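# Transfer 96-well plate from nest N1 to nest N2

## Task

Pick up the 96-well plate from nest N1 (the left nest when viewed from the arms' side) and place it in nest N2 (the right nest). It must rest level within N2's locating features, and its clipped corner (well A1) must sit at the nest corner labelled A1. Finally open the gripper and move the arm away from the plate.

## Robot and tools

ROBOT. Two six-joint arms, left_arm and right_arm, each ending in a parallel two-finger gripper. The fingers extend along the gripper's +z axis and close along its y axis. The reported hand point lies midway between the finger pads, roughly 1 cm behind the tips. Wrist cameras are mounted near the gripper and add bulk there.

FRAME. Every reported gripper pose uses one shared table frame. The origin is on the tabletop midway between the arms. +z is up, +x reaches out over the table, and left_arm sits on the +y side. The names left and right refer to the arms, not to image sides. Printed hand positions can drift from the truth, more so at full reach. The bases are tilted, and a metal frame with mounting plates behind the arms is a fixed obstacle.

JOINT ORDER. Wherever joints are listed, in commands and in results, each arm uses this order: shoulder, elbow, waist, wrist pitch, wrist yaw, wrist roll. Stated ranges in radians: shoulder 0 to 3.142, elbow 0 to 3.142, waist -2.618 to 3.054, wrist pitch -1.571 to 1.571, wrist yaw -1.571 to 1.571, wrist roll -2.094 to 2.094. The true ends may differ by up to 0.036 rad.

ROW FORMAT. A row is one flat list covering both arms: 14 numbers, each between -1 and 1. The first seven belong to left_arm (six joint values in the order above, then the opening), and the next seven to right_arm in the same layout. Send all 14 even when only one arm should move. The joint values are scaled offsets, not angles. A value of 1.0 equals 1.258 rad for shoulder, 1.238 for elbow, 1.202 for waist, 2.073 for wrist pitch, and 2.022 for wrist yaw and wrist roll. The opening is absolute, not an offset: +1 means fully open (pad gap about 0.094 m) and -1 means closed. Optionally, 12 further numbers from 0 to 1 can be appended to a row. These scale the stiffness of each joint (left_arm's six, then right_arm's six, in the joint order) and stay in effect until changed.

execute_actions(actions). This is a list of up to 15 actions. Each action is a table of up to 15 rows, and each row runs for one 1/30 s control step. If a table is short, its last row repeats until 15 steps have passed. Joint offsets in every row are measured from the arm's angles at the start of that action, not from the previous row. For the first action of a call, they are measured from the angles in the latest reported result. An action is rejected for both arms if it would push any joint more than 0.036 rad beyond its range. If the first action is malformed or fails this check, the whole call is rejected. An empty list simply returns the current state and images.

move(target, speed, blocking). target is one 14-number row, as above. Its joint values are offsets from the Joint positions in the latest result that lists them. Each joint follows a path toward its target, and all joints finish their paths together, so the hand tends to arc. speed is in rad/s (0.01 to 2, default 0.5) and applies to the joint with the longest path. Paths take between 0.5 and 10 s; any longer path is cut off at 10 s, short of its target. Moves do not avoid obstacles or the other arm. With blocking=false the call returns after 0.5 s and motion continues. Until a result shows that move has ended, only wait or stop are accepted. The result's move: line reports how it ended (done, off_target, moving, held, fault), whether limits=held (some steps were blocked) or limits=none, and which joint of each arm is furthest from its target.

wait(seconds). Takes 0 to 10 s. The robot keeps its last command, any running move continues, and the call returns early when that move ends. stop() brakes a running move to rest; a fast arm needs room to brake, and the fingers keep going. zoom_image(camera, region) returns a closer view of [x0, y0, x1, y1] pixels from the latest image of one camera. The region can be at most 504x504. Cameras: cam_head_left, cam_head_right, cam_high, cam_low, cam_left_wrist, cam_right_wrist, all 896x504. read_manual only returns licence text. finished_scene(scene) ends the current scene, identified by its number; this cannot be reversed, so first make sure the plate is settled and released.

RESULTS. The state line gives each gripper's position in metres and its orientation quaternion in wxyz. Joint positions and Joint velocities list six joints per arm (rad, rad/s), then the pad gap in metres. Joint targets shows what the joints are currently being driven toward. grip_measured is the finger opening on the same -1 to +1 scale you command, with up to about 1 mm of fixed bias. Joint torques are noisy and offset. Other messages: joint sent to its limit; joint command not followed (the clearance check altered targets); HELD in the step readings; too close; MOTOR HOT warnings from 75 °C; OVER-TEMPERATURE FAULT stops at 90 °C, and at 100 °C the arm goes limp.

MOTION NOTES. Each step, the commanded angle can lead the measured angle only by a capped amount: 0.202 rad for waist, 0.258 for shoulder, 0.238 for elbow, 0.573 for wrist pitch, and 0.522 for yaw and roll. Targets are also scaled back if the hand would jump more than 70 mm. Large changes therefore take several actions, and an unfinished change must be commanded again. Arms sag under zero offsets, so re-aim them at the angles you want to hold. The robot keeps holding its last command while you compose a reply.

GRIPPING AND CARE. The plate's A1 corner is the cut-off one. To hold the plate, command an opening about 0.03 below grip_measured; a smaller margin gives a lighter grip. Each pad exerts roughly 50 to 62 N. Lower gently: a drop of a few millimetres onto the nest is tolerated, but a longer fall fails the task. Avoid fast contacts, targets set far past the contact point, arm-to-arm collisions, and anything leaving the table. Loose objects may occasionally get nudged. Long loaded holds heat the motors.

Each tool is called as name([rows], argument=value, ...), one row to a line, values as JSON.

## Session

execute_actions(actions=[])

Scene clock: 0.00 s.
left_arm: end_effector_position=(+0.2641, -0.1861, +0.3970) grip_measured=+1.000 end_effector_quat_wxyz=(+0.188, -0.178, +0.634, -0.728) | right_arm: end_effector_position=(+0.3309, -0.2938, +0.1506) grip_measured=+1.000 end_effector_quat_wxyz=(+0.033, +0.093, +0.947, +0.305)
Joint names: [shoulder, elbow, waist, wrist pitch, wrist yaw, wrist roll]
Joint positions: left_arm=[ 2.029  0.711 -1.348  1.386 -0.107 -1.245  0.094] | right_arm=[ 1.681  0.933 -0.328 -0.588 -0.548 -0.182  0.094]
Joint velocities: left_arm=[ 0.012  0.012 -0.012  0.022 -0.022 -0.007  0.   ] | right_arm=[ 0.012  0.002 -0.017  0.051 -0.066 -0.007  0.   ]
Joint torques (N m, as the arm reports them, + toward a larger angle): no reading
Motor temperatures (°C, as the motors report them): left_arm=[33 24 20 20 22 22] | right_arm=[31 21 24 21 22 19]
Joint targets: left_arm=[2.021 0.716 -1.354 1.386 -0.100 -1.237] | right_arm=[1.669 0.941 -0.327 -0.585 -0.557 -0.186]
Joint stiffness scale: left_arm=[1. 1. 1. 1. 1. 1.] | right_arm=[1. 1. 1. 1. 1. 1.]

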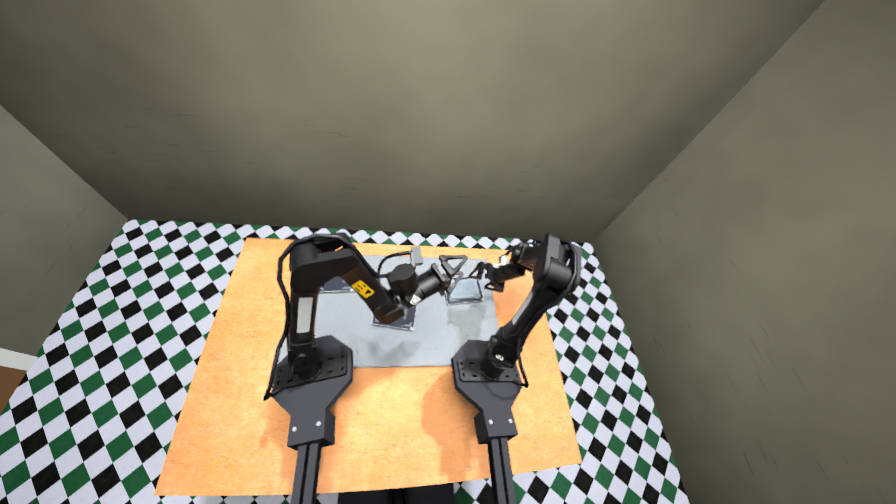

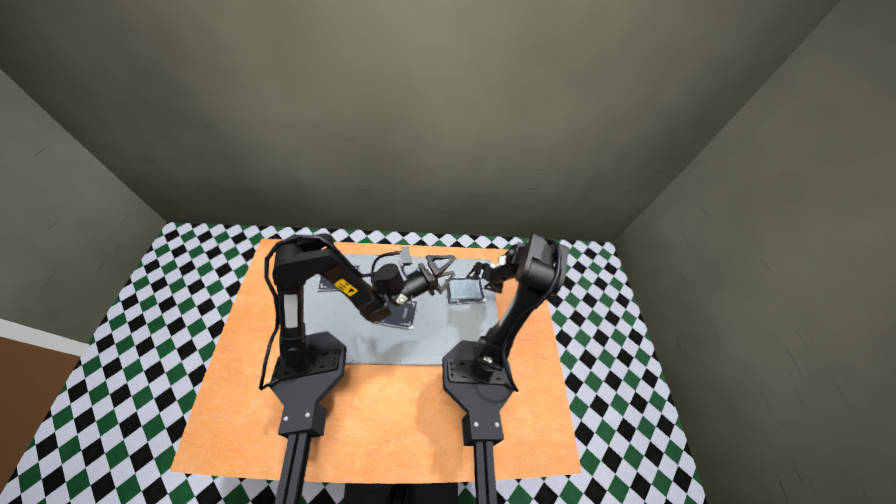

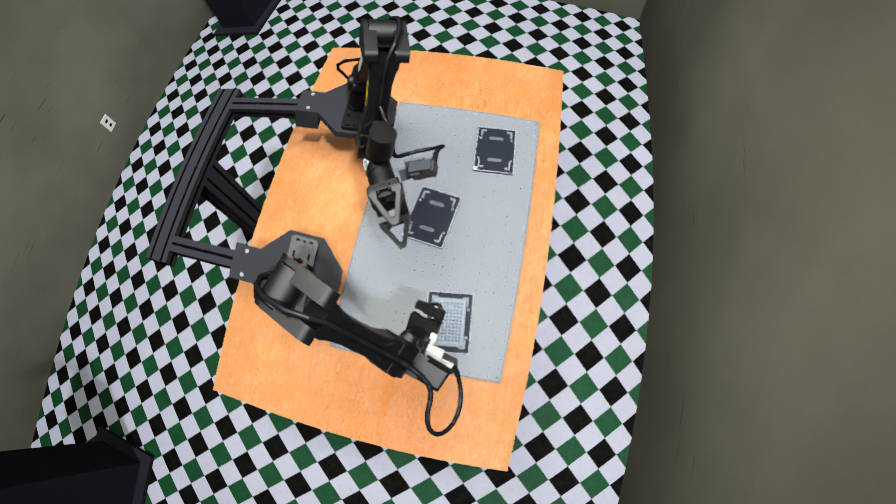

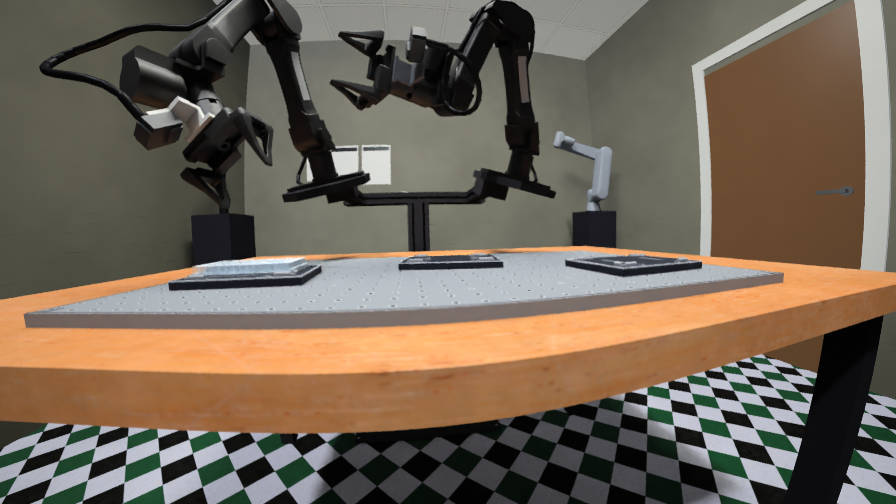

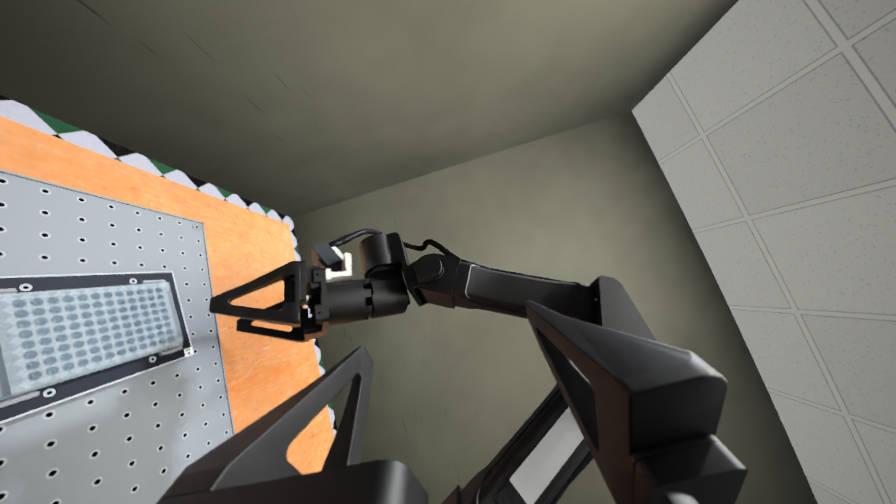

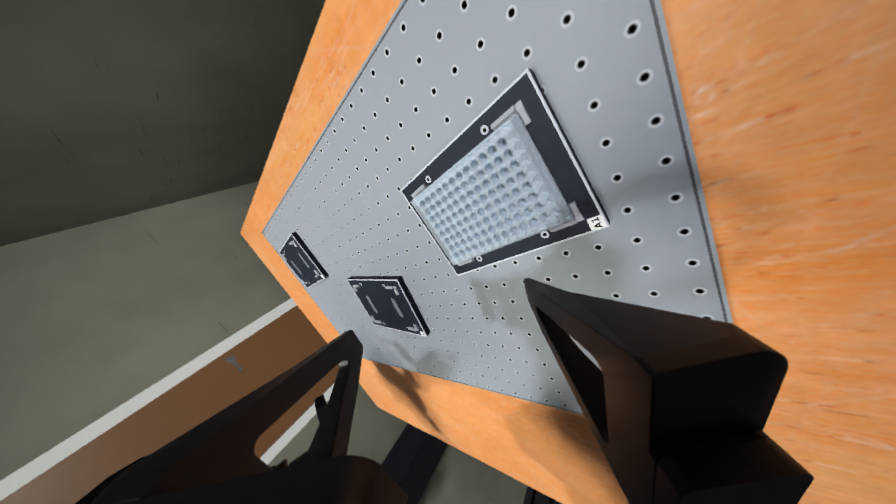

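zoom_image(camera="cam_high", region=[390, 110, 550, 370])

zoom_image(camera="cam_right_wrist", region=[270, 60, 630, 350])

Region (390, 110, 550, 370) of cam_high's 896x504 image, scaled by 1.938, with more detail than that image has; it fills the left 310 columns of this view, and the rest is white.

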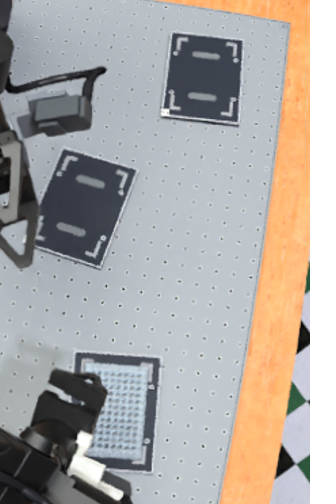

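Region (270, 60, 630, 350) of cam_right_wrist's 896x504 image, scaled by 1.400, with more detail than that image has; it fills the top 406 rows of this view, and the rest is white.

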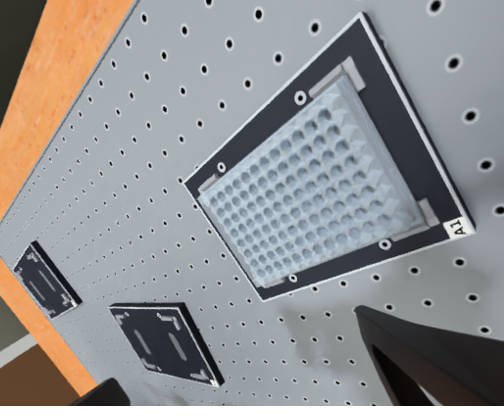

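zoom_image(camera="cam_right_wrist", region=[395, 60, 625, 290])

zoom_image(camera="cam_left_wrist", region=[0, 250, 240, 430])

Region (395, 60, 625, 290) of cam_right_wrist's 896x504 image, scaled by 2.191, with more detail than that image has.

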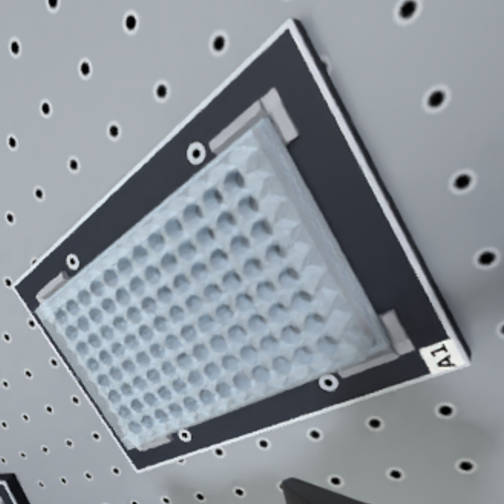

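Region (0, 250, 240, 430) of cam_left_wrist's 896x504 image, scaled by 2.100, with more detail than that image has; it fills the top 378 rows of this view, and the rest is white.

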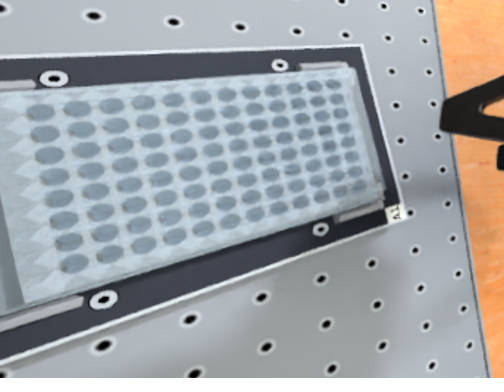

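move(target=[-0.198,0.410,0.893,-1.0,-0.069,-0.2015,1, 0,0,0,0,0,0,1], speed=1.0)

move(target=[0,0,0,-0.038,0,0,1, 0.064,0.091,0.356,0.007,0.370,-0.658,1], speed=0.9)

Scene clock: 123.00 s.
left_arm: end_effector_position=(+0.3995, +0.2336, +0.1584) grip_measured=+1.000 end_effector_quat_wxyz=(+0.009, -0.709, +0.704, -0.024) | right_arm: end_effector_position=(+0.3309, -0.2939, +0.1505) grip_measured=+1.000 end_effector_quat_wxyz=(+0.032, +0.093, +0.947, +0.305)
Joint names: [shoulder, elbow, waist, wrist pitch, wrist yaw, wrist roll]
Joint positions: left_arm=[ 1.802  1.193 -0.273 -0.67  -0.229 -1.647  0.094] | right_arm=[ 1.681  0.933 -0.328 -0.588 -0.547 -0.182  0.094]
Joint velocities: left_arm=[-0.017 -0.002  0.002 -0.007  0.007 -0.037  0.   ] | right_arm=[-0.002  0.002  0.007 -0.037 -0.095  0.022  0.   ]
Joint torques (N m, as the arm reports them, + toward a larger angle): left_arm=[-11.58   6.83  -2.08  -0.06  -0.2   -0.09] | right_arm=[-7.6   2.82  0.47  0.29 -0.36  0.03]
Motor temperatures (°C, as the motors report them): left_arm=[38 26 21 30 23 22] | right_arm=[35 22 24 21 22 19]
Joint targets: left_arm=[1.780 1.218 -0.274 -0.687 -0.246 -1.653] | right_arm=[1.681 0.933 -0.328 -0.588 -0.548 -0.182]
Joint stiffness scale: left_arm=[1. 1. 1. 1. 1. 1.] | right_arm=[1. 1. 1. 1. 1. 1.]
move: off_target (left_arm); limits=none; left_arm: farthest joint: the elbow, 0.026 radians from its target (0.508 radians at the start); right_arm: farthest joint: the wrist yaw, 0.001 radians from its target (0.000 radians at the start)

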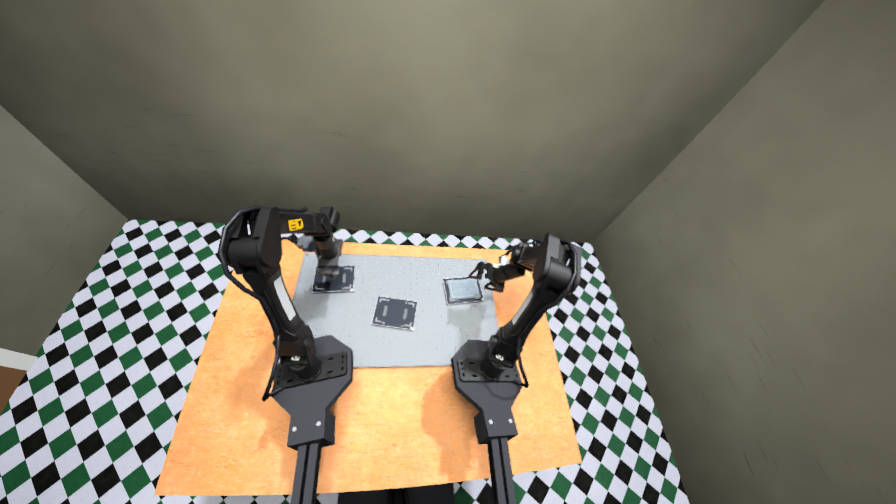

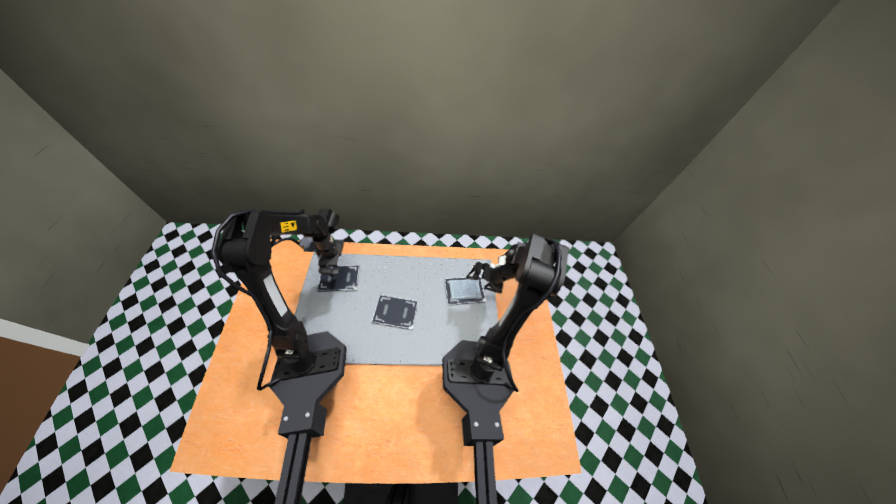

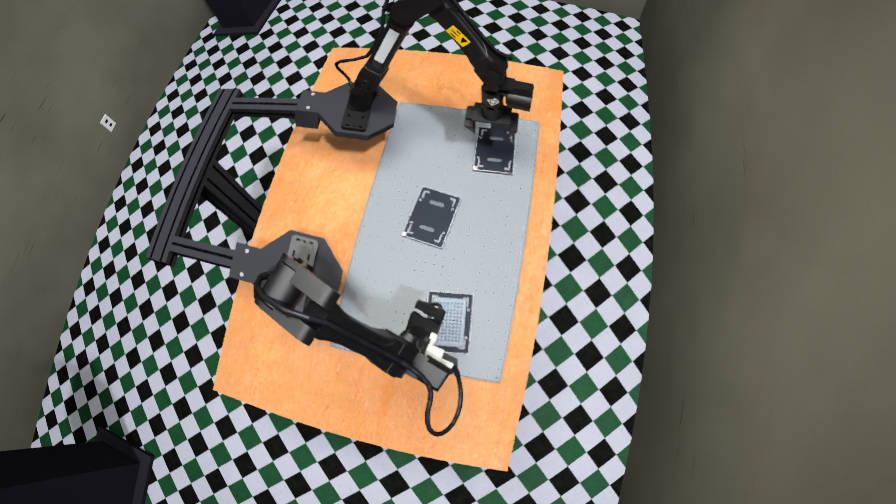

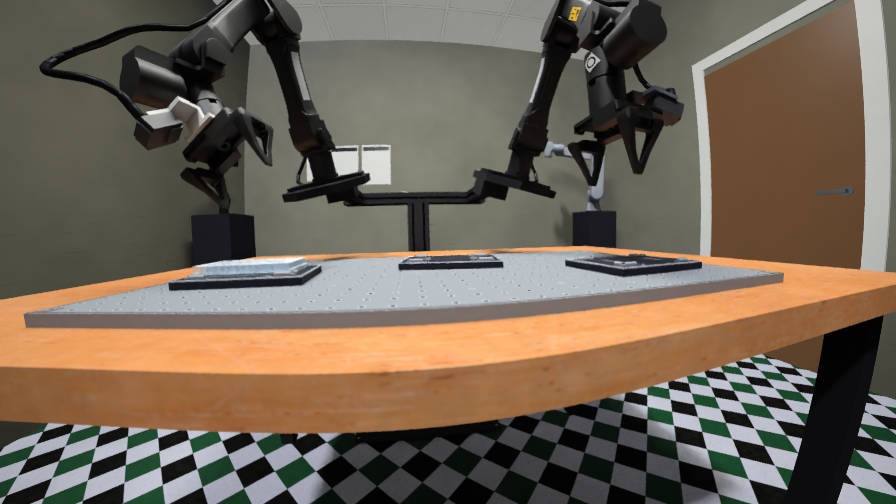

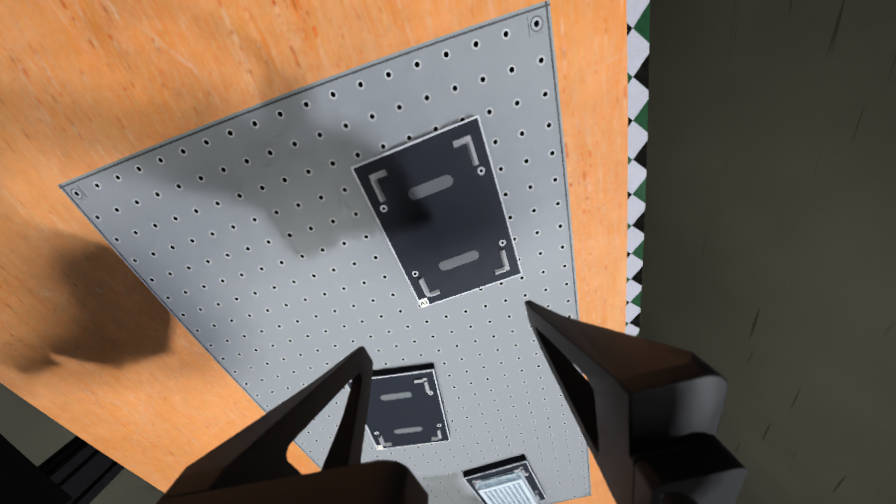

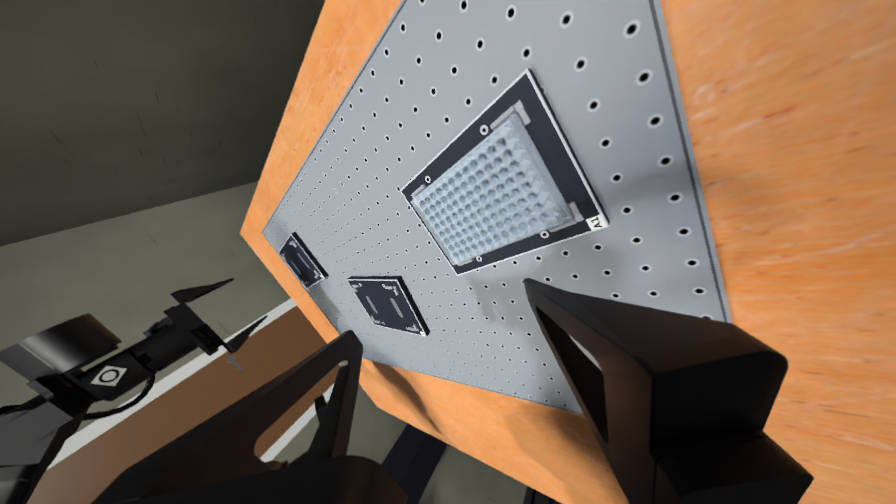

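Scene clock: 125.40 s.
left_arm: end_effector_position=(+0.3843, +0.2347, +0.1581) grip_measured=+1.000 end_effector_quat_wxyz=(-0.011, -0.704, +0.710, -0.001) | right_arm: end_effector_position=(+0.3408, -0.2789, +0.1269) grip_measured=+1.000 end_effector_quat_wxyz=(+0.013, +0.702, -0.712, -0.010)
Joint names: [shoulder, elbow, waist, wrist pitch, wrist yaw, wrist roll]
Joint positions: left_arm=[ 1.802  1.193 -0.273 -0.732 -0.229 -1.647  0.094] | right_arm=[ 1.752  1.013  0.087 -0.583  0.199 -1.504  0.094]
Joint velocities: left_arm=[-0.007 -0.022 -0.012 -0.037  0.037 -0.022  0.   ] | right_arm=[-0.002  0.002  0.007 -0.081 -0.066 -0.007  0.   ]
Joint torques (N m, as the arm reports them, + toward a larger angle): left_arm=[-9.62  4.67 -1.98 -0.17 -0.01 -0.04] | right_arm=[-7.23  5.33  2.17  0.52  0.05 -0.03]
Motor temperatures (°C, as the motors report them): left_arm=[38 26 21 29 23 22] | right_arm=[35 22 24 21 22 19]
Joint targets: left_arm=[1.802 1.193 -0.273 -0.749 -0.229 -1.647] | right_arm=[1.761 1.046 0.099 -0.573 0.202 -1.512]
Joint stiffness scale: left_arm=[1. 1. 1. 1. 1. 1.] | right_arm=[1. 1. 1. 1. 1. 1.]
move: off_target (right_arm); limits=none; left_arm: farthest joint: the wrist pitch, 0.016 radians from its target (0.079 radians at the start); right_arm: farthest joint: the elbow, 0.033 radians from its target (0.112 radians at the start)

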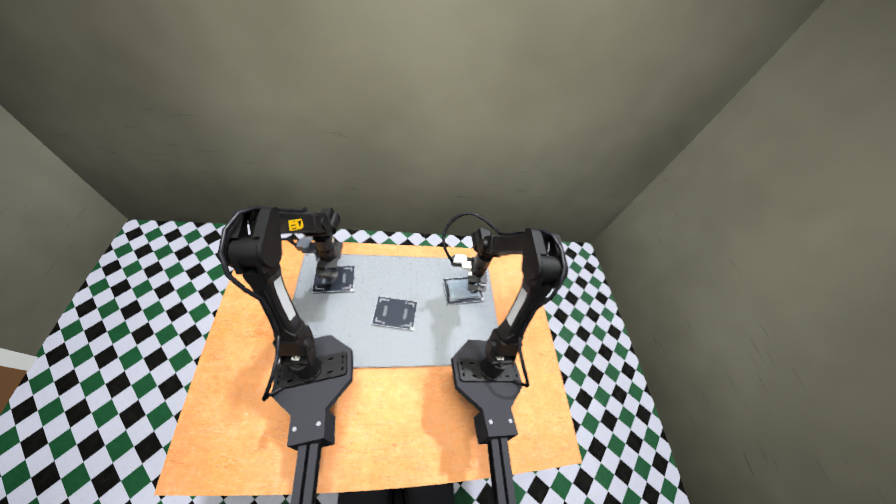

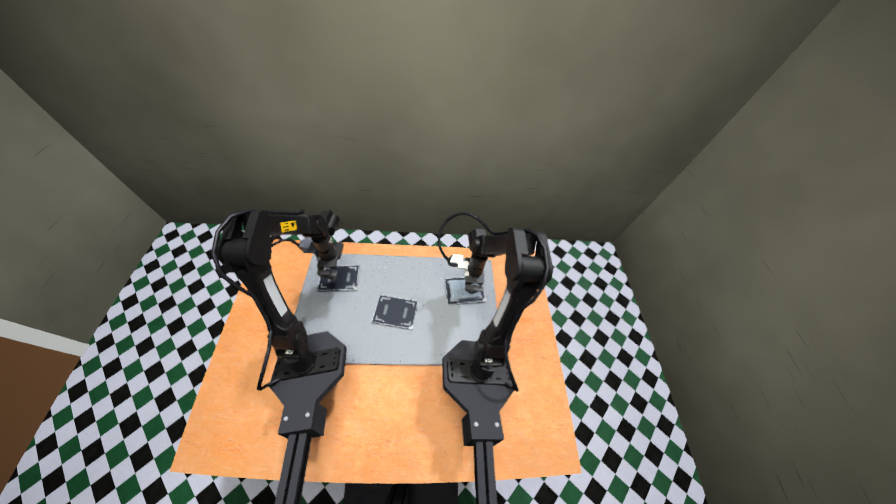

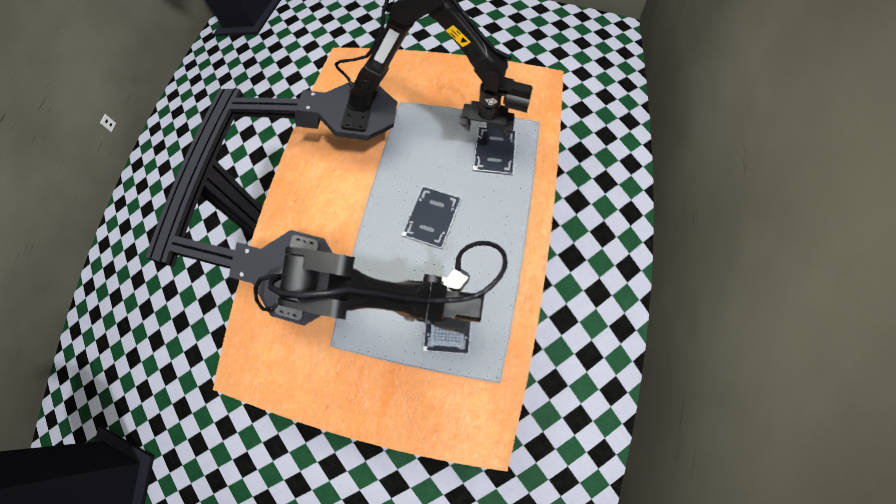

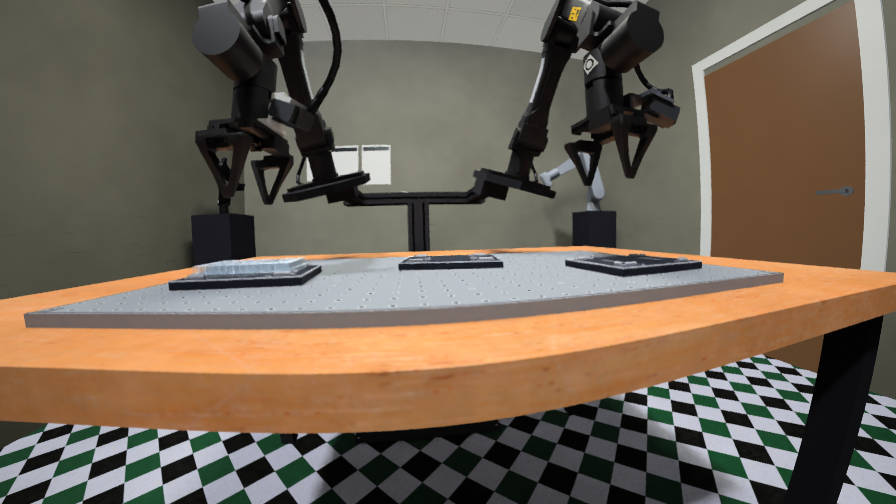

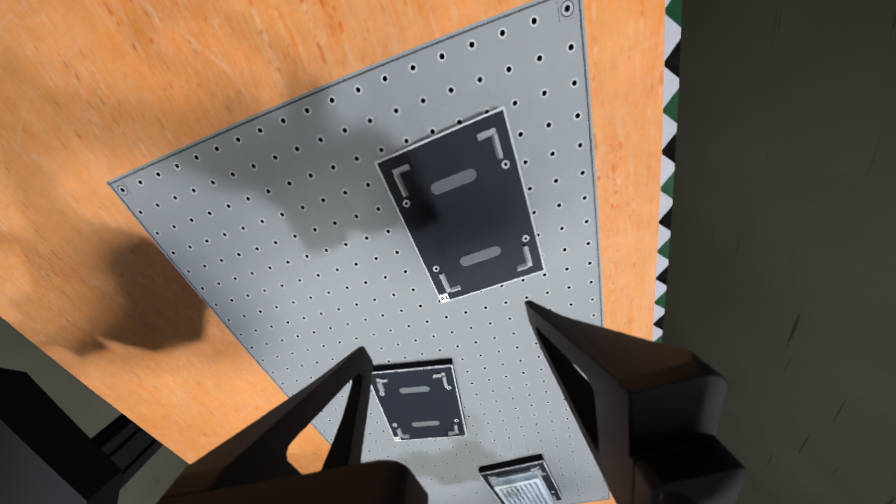

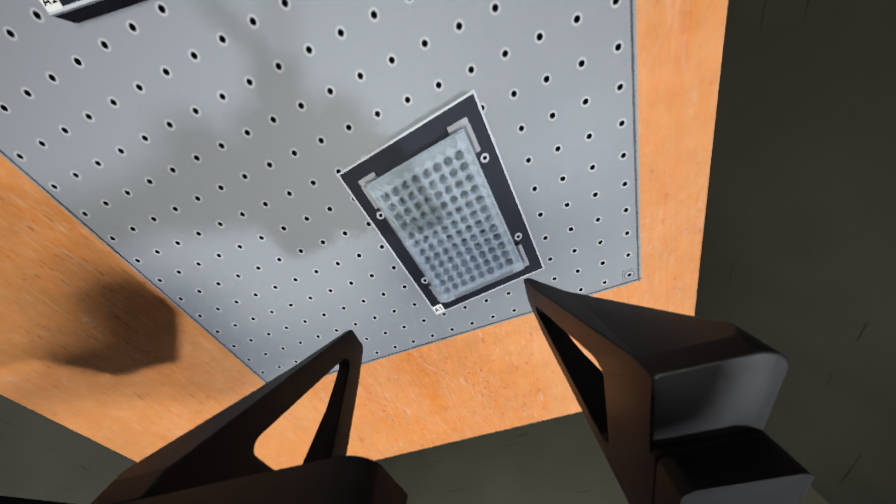

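zoom_image(camera="cam_right_wrist", region=[325, 80, 565, 320])

zoom_image(camera="cam_left_wrist", region=[360, 95, 580, 315])

Region (325, 80, 565, 320) of cam_right_wrist's 896x504 image, scaled by 2.100, with more detail than that image has.

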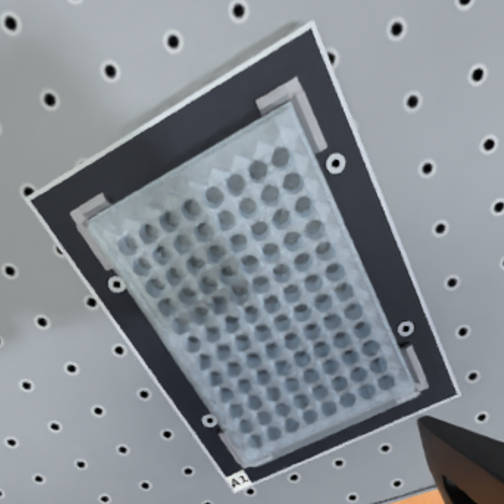

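Region (360, 95, 580, 315) of cam_left_wrist's 896x504 image, scaled by 2.291, with more detail than that image has.

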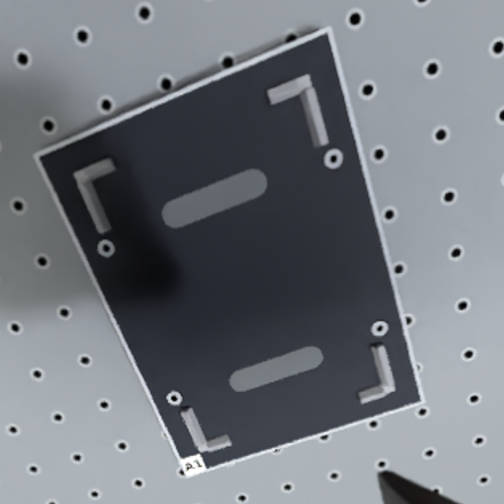

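zoom_image(camera="cam_right_wrist", region=[415, 250, 475, 320])

zoom_image(camera="cam_right_wrist", region=[350, 160, 410, 220])

zoom_image(camera="cam_right_wrist", region=[440, 110, 500, 170])

zoom_image(camera="cam_right_wrist", region=[490, 225, 550, 285])

Region (415, 250, 475, 320) of cam_right_wrist's 896x504 image, scaled by 7.200, with more detail than that image has; it fills the left 432 columns of this view, and the rest is white.

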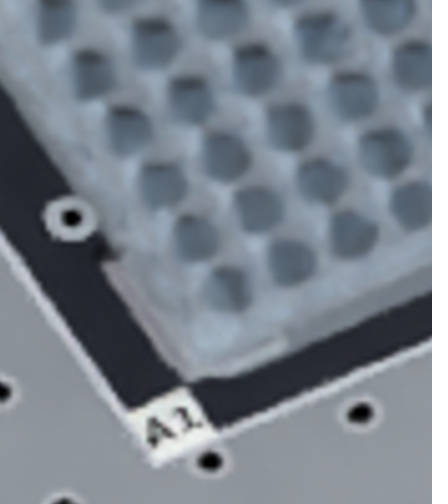

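Region (350, 160, 410, 220) of cam_right_wrist's 896x504 image, scaled by 8.400, with more detail than that image has.

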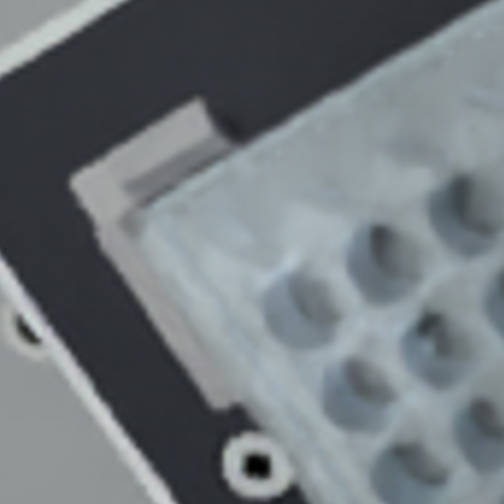

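Region (440, 110, 500, 170) of cam_right_wrist's 896x504 image, scaled by 8.400, with more detail than that image has.

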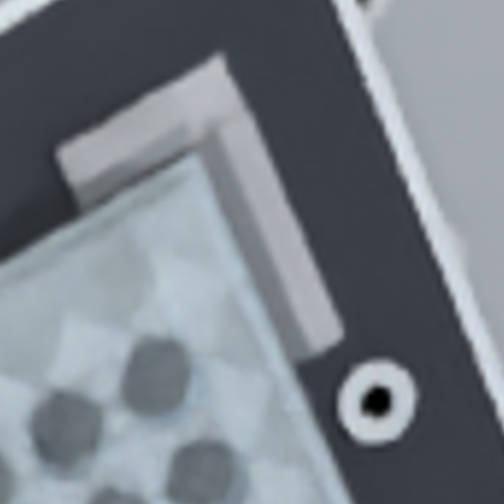

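Region (490, 225, 550, 285) of cam_right_wrist's 896x504 image, scaled by 8.400, with more detail than that image has.

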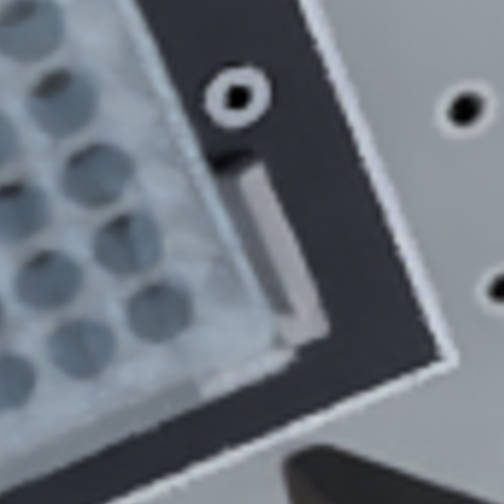

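move(target=[0,0,0,0,0,0,1, 0.155,0.001,-0.0116,0.1134,-0.002,-0.0915,1], speed=0.4)

Scene clock: 226.20 s.
left_arm: end_effector_position=(+0.3843, +0.2347, +0.1581) grip_measured=+1.000 end_effector_quat_wxyz=(-0.011, -0.704, +0.710, -0.001) | right_arm: end_effector_position=(+0.3540, -0.2698, +0.0694) grip_measured=+1.000 end_effector_quat_wxyz=(+0.002, +0.758, -0.652, +0.000)
Joint names: [shoulder, elbow, waist, wrist pitch, wrist yaw, wrist roll]
Joint positions: left_arm=[ 1.802  1.193 -0.273 -0.732 -0.229 -1.647  0.094] | right_arm=[ 1.945  1.013  0.079 -0.358  0.199 -1.681  0.094]
Joint velocities: left_arm=[ 0.012 -0.002  0.002  0.051  0.007 -0.081  0.   ] | right_arm=[ 0.002 -0.007 -0.002 -0.051 -0.037  0.037  0.   ]
Joint torques (N m, as the arm reports them, + toward a larger angle): left_arm=[-9.62  4.68 -1.99 -0.02 -0.01 -0.04] | right_arm=[-8.48  2.54  0.94  0.57 -0.04 -0.05]
Motor temperatures (°C, as the motors report them): left_arm=[38 26 21 23 22 22] | right_arm=[33 24 24 22 22 19]
Joint targets: left_arm=[1.802 1.193 -0.273 -0.732 -0.229 -1.647] | right_arm=[1.947 1.014 0.073 -0.348 0.195 -1.689]
Joint stiffness scale: left_arm=[1. 1. 1. 1. 1. 1.] | right_arm=[1. 1. 1. 1. 1. 1.]
move: done; limits=none; left_arm: farthest joint: the waist, 0.000 radians from its target (0.000 radians at the start); right_arm: farthest joint: the wrist pitch, 0.010 radians from its target (0.235 radians at the start)

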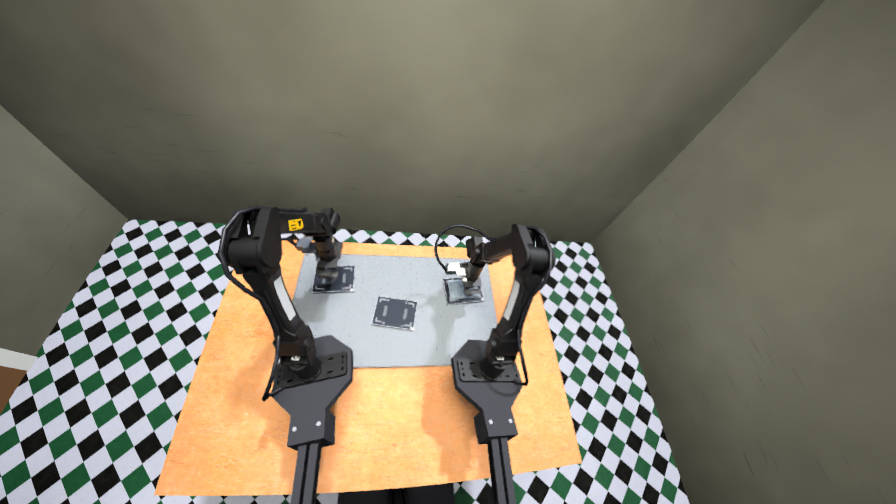

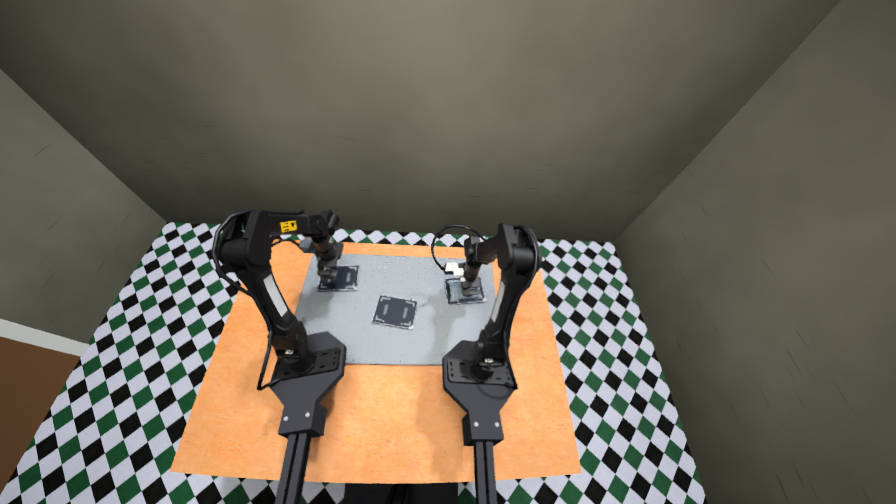

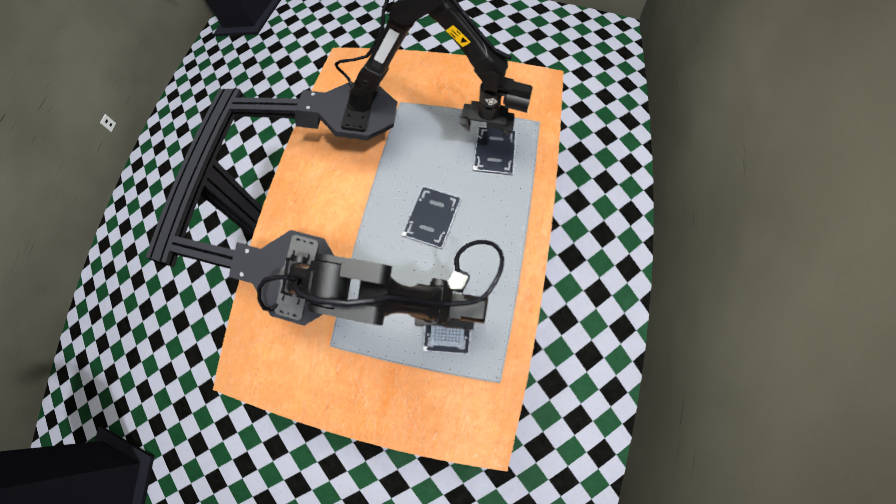

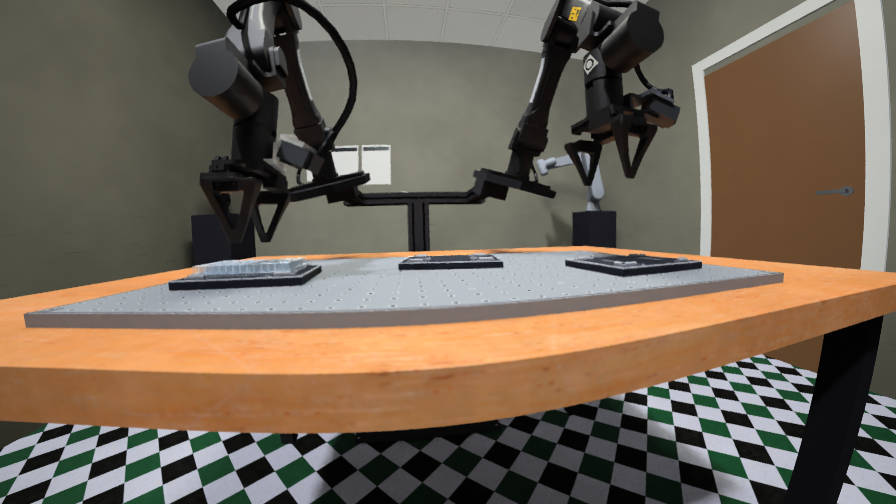

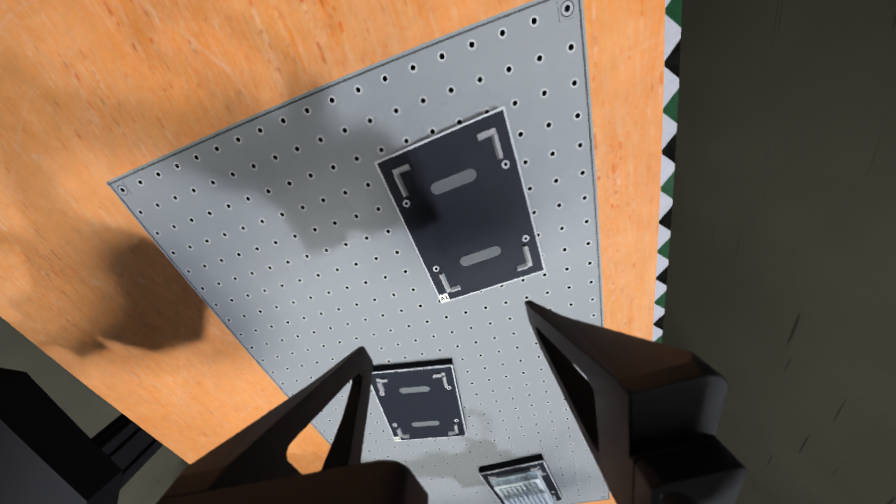

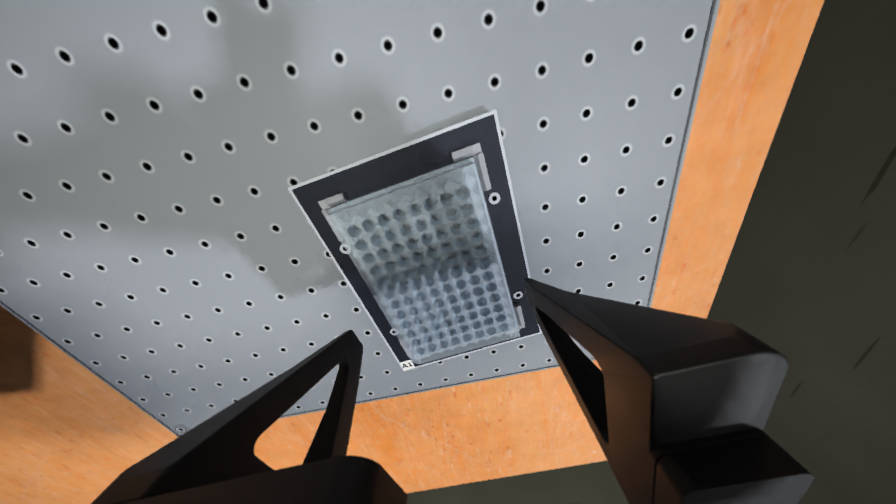

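zoom_image(camera="cam_right_wrist", region=[280, 100, 560, 380])

zoom_image(camera="cam_right_wrist", region=[385, 290, 465, 380])

zoom_image(camera="cam_right_wrist", region=[475, 270, 555, 350])

Region (280, 100, 560, 380) of cam_right_wrist's 896x504 image, scaled by 1.800, with more detail than that image has.

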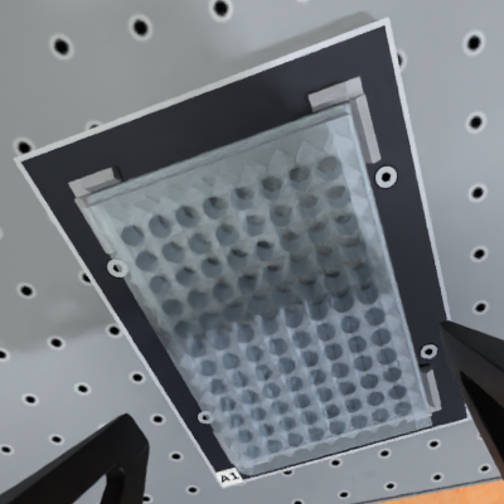

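Region (385, 290, 465, 380) of cam_right_wrist's 896x504 image, scaled by 5.600, with more detail than that image has.

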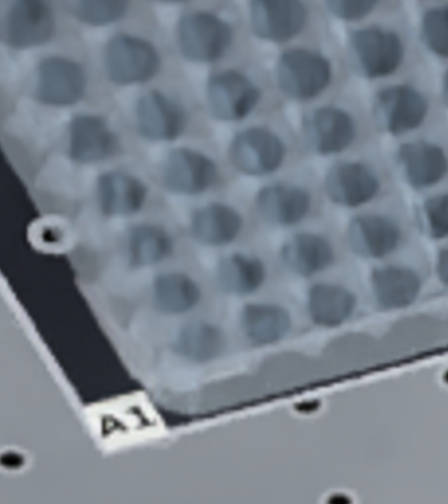

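Region (475, 270, 555, 350) of cam_right_wrist's 896x504 image, scaled by 6.300, with more detail than that image has.

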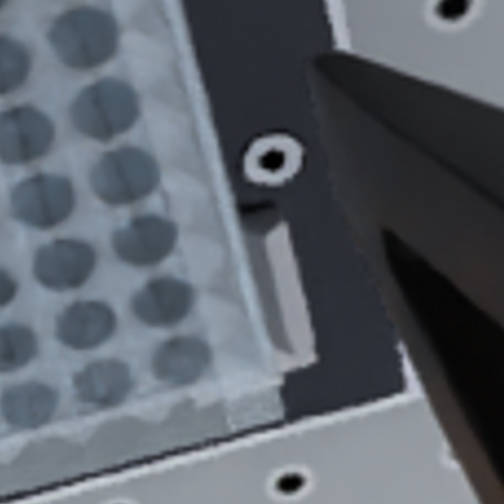

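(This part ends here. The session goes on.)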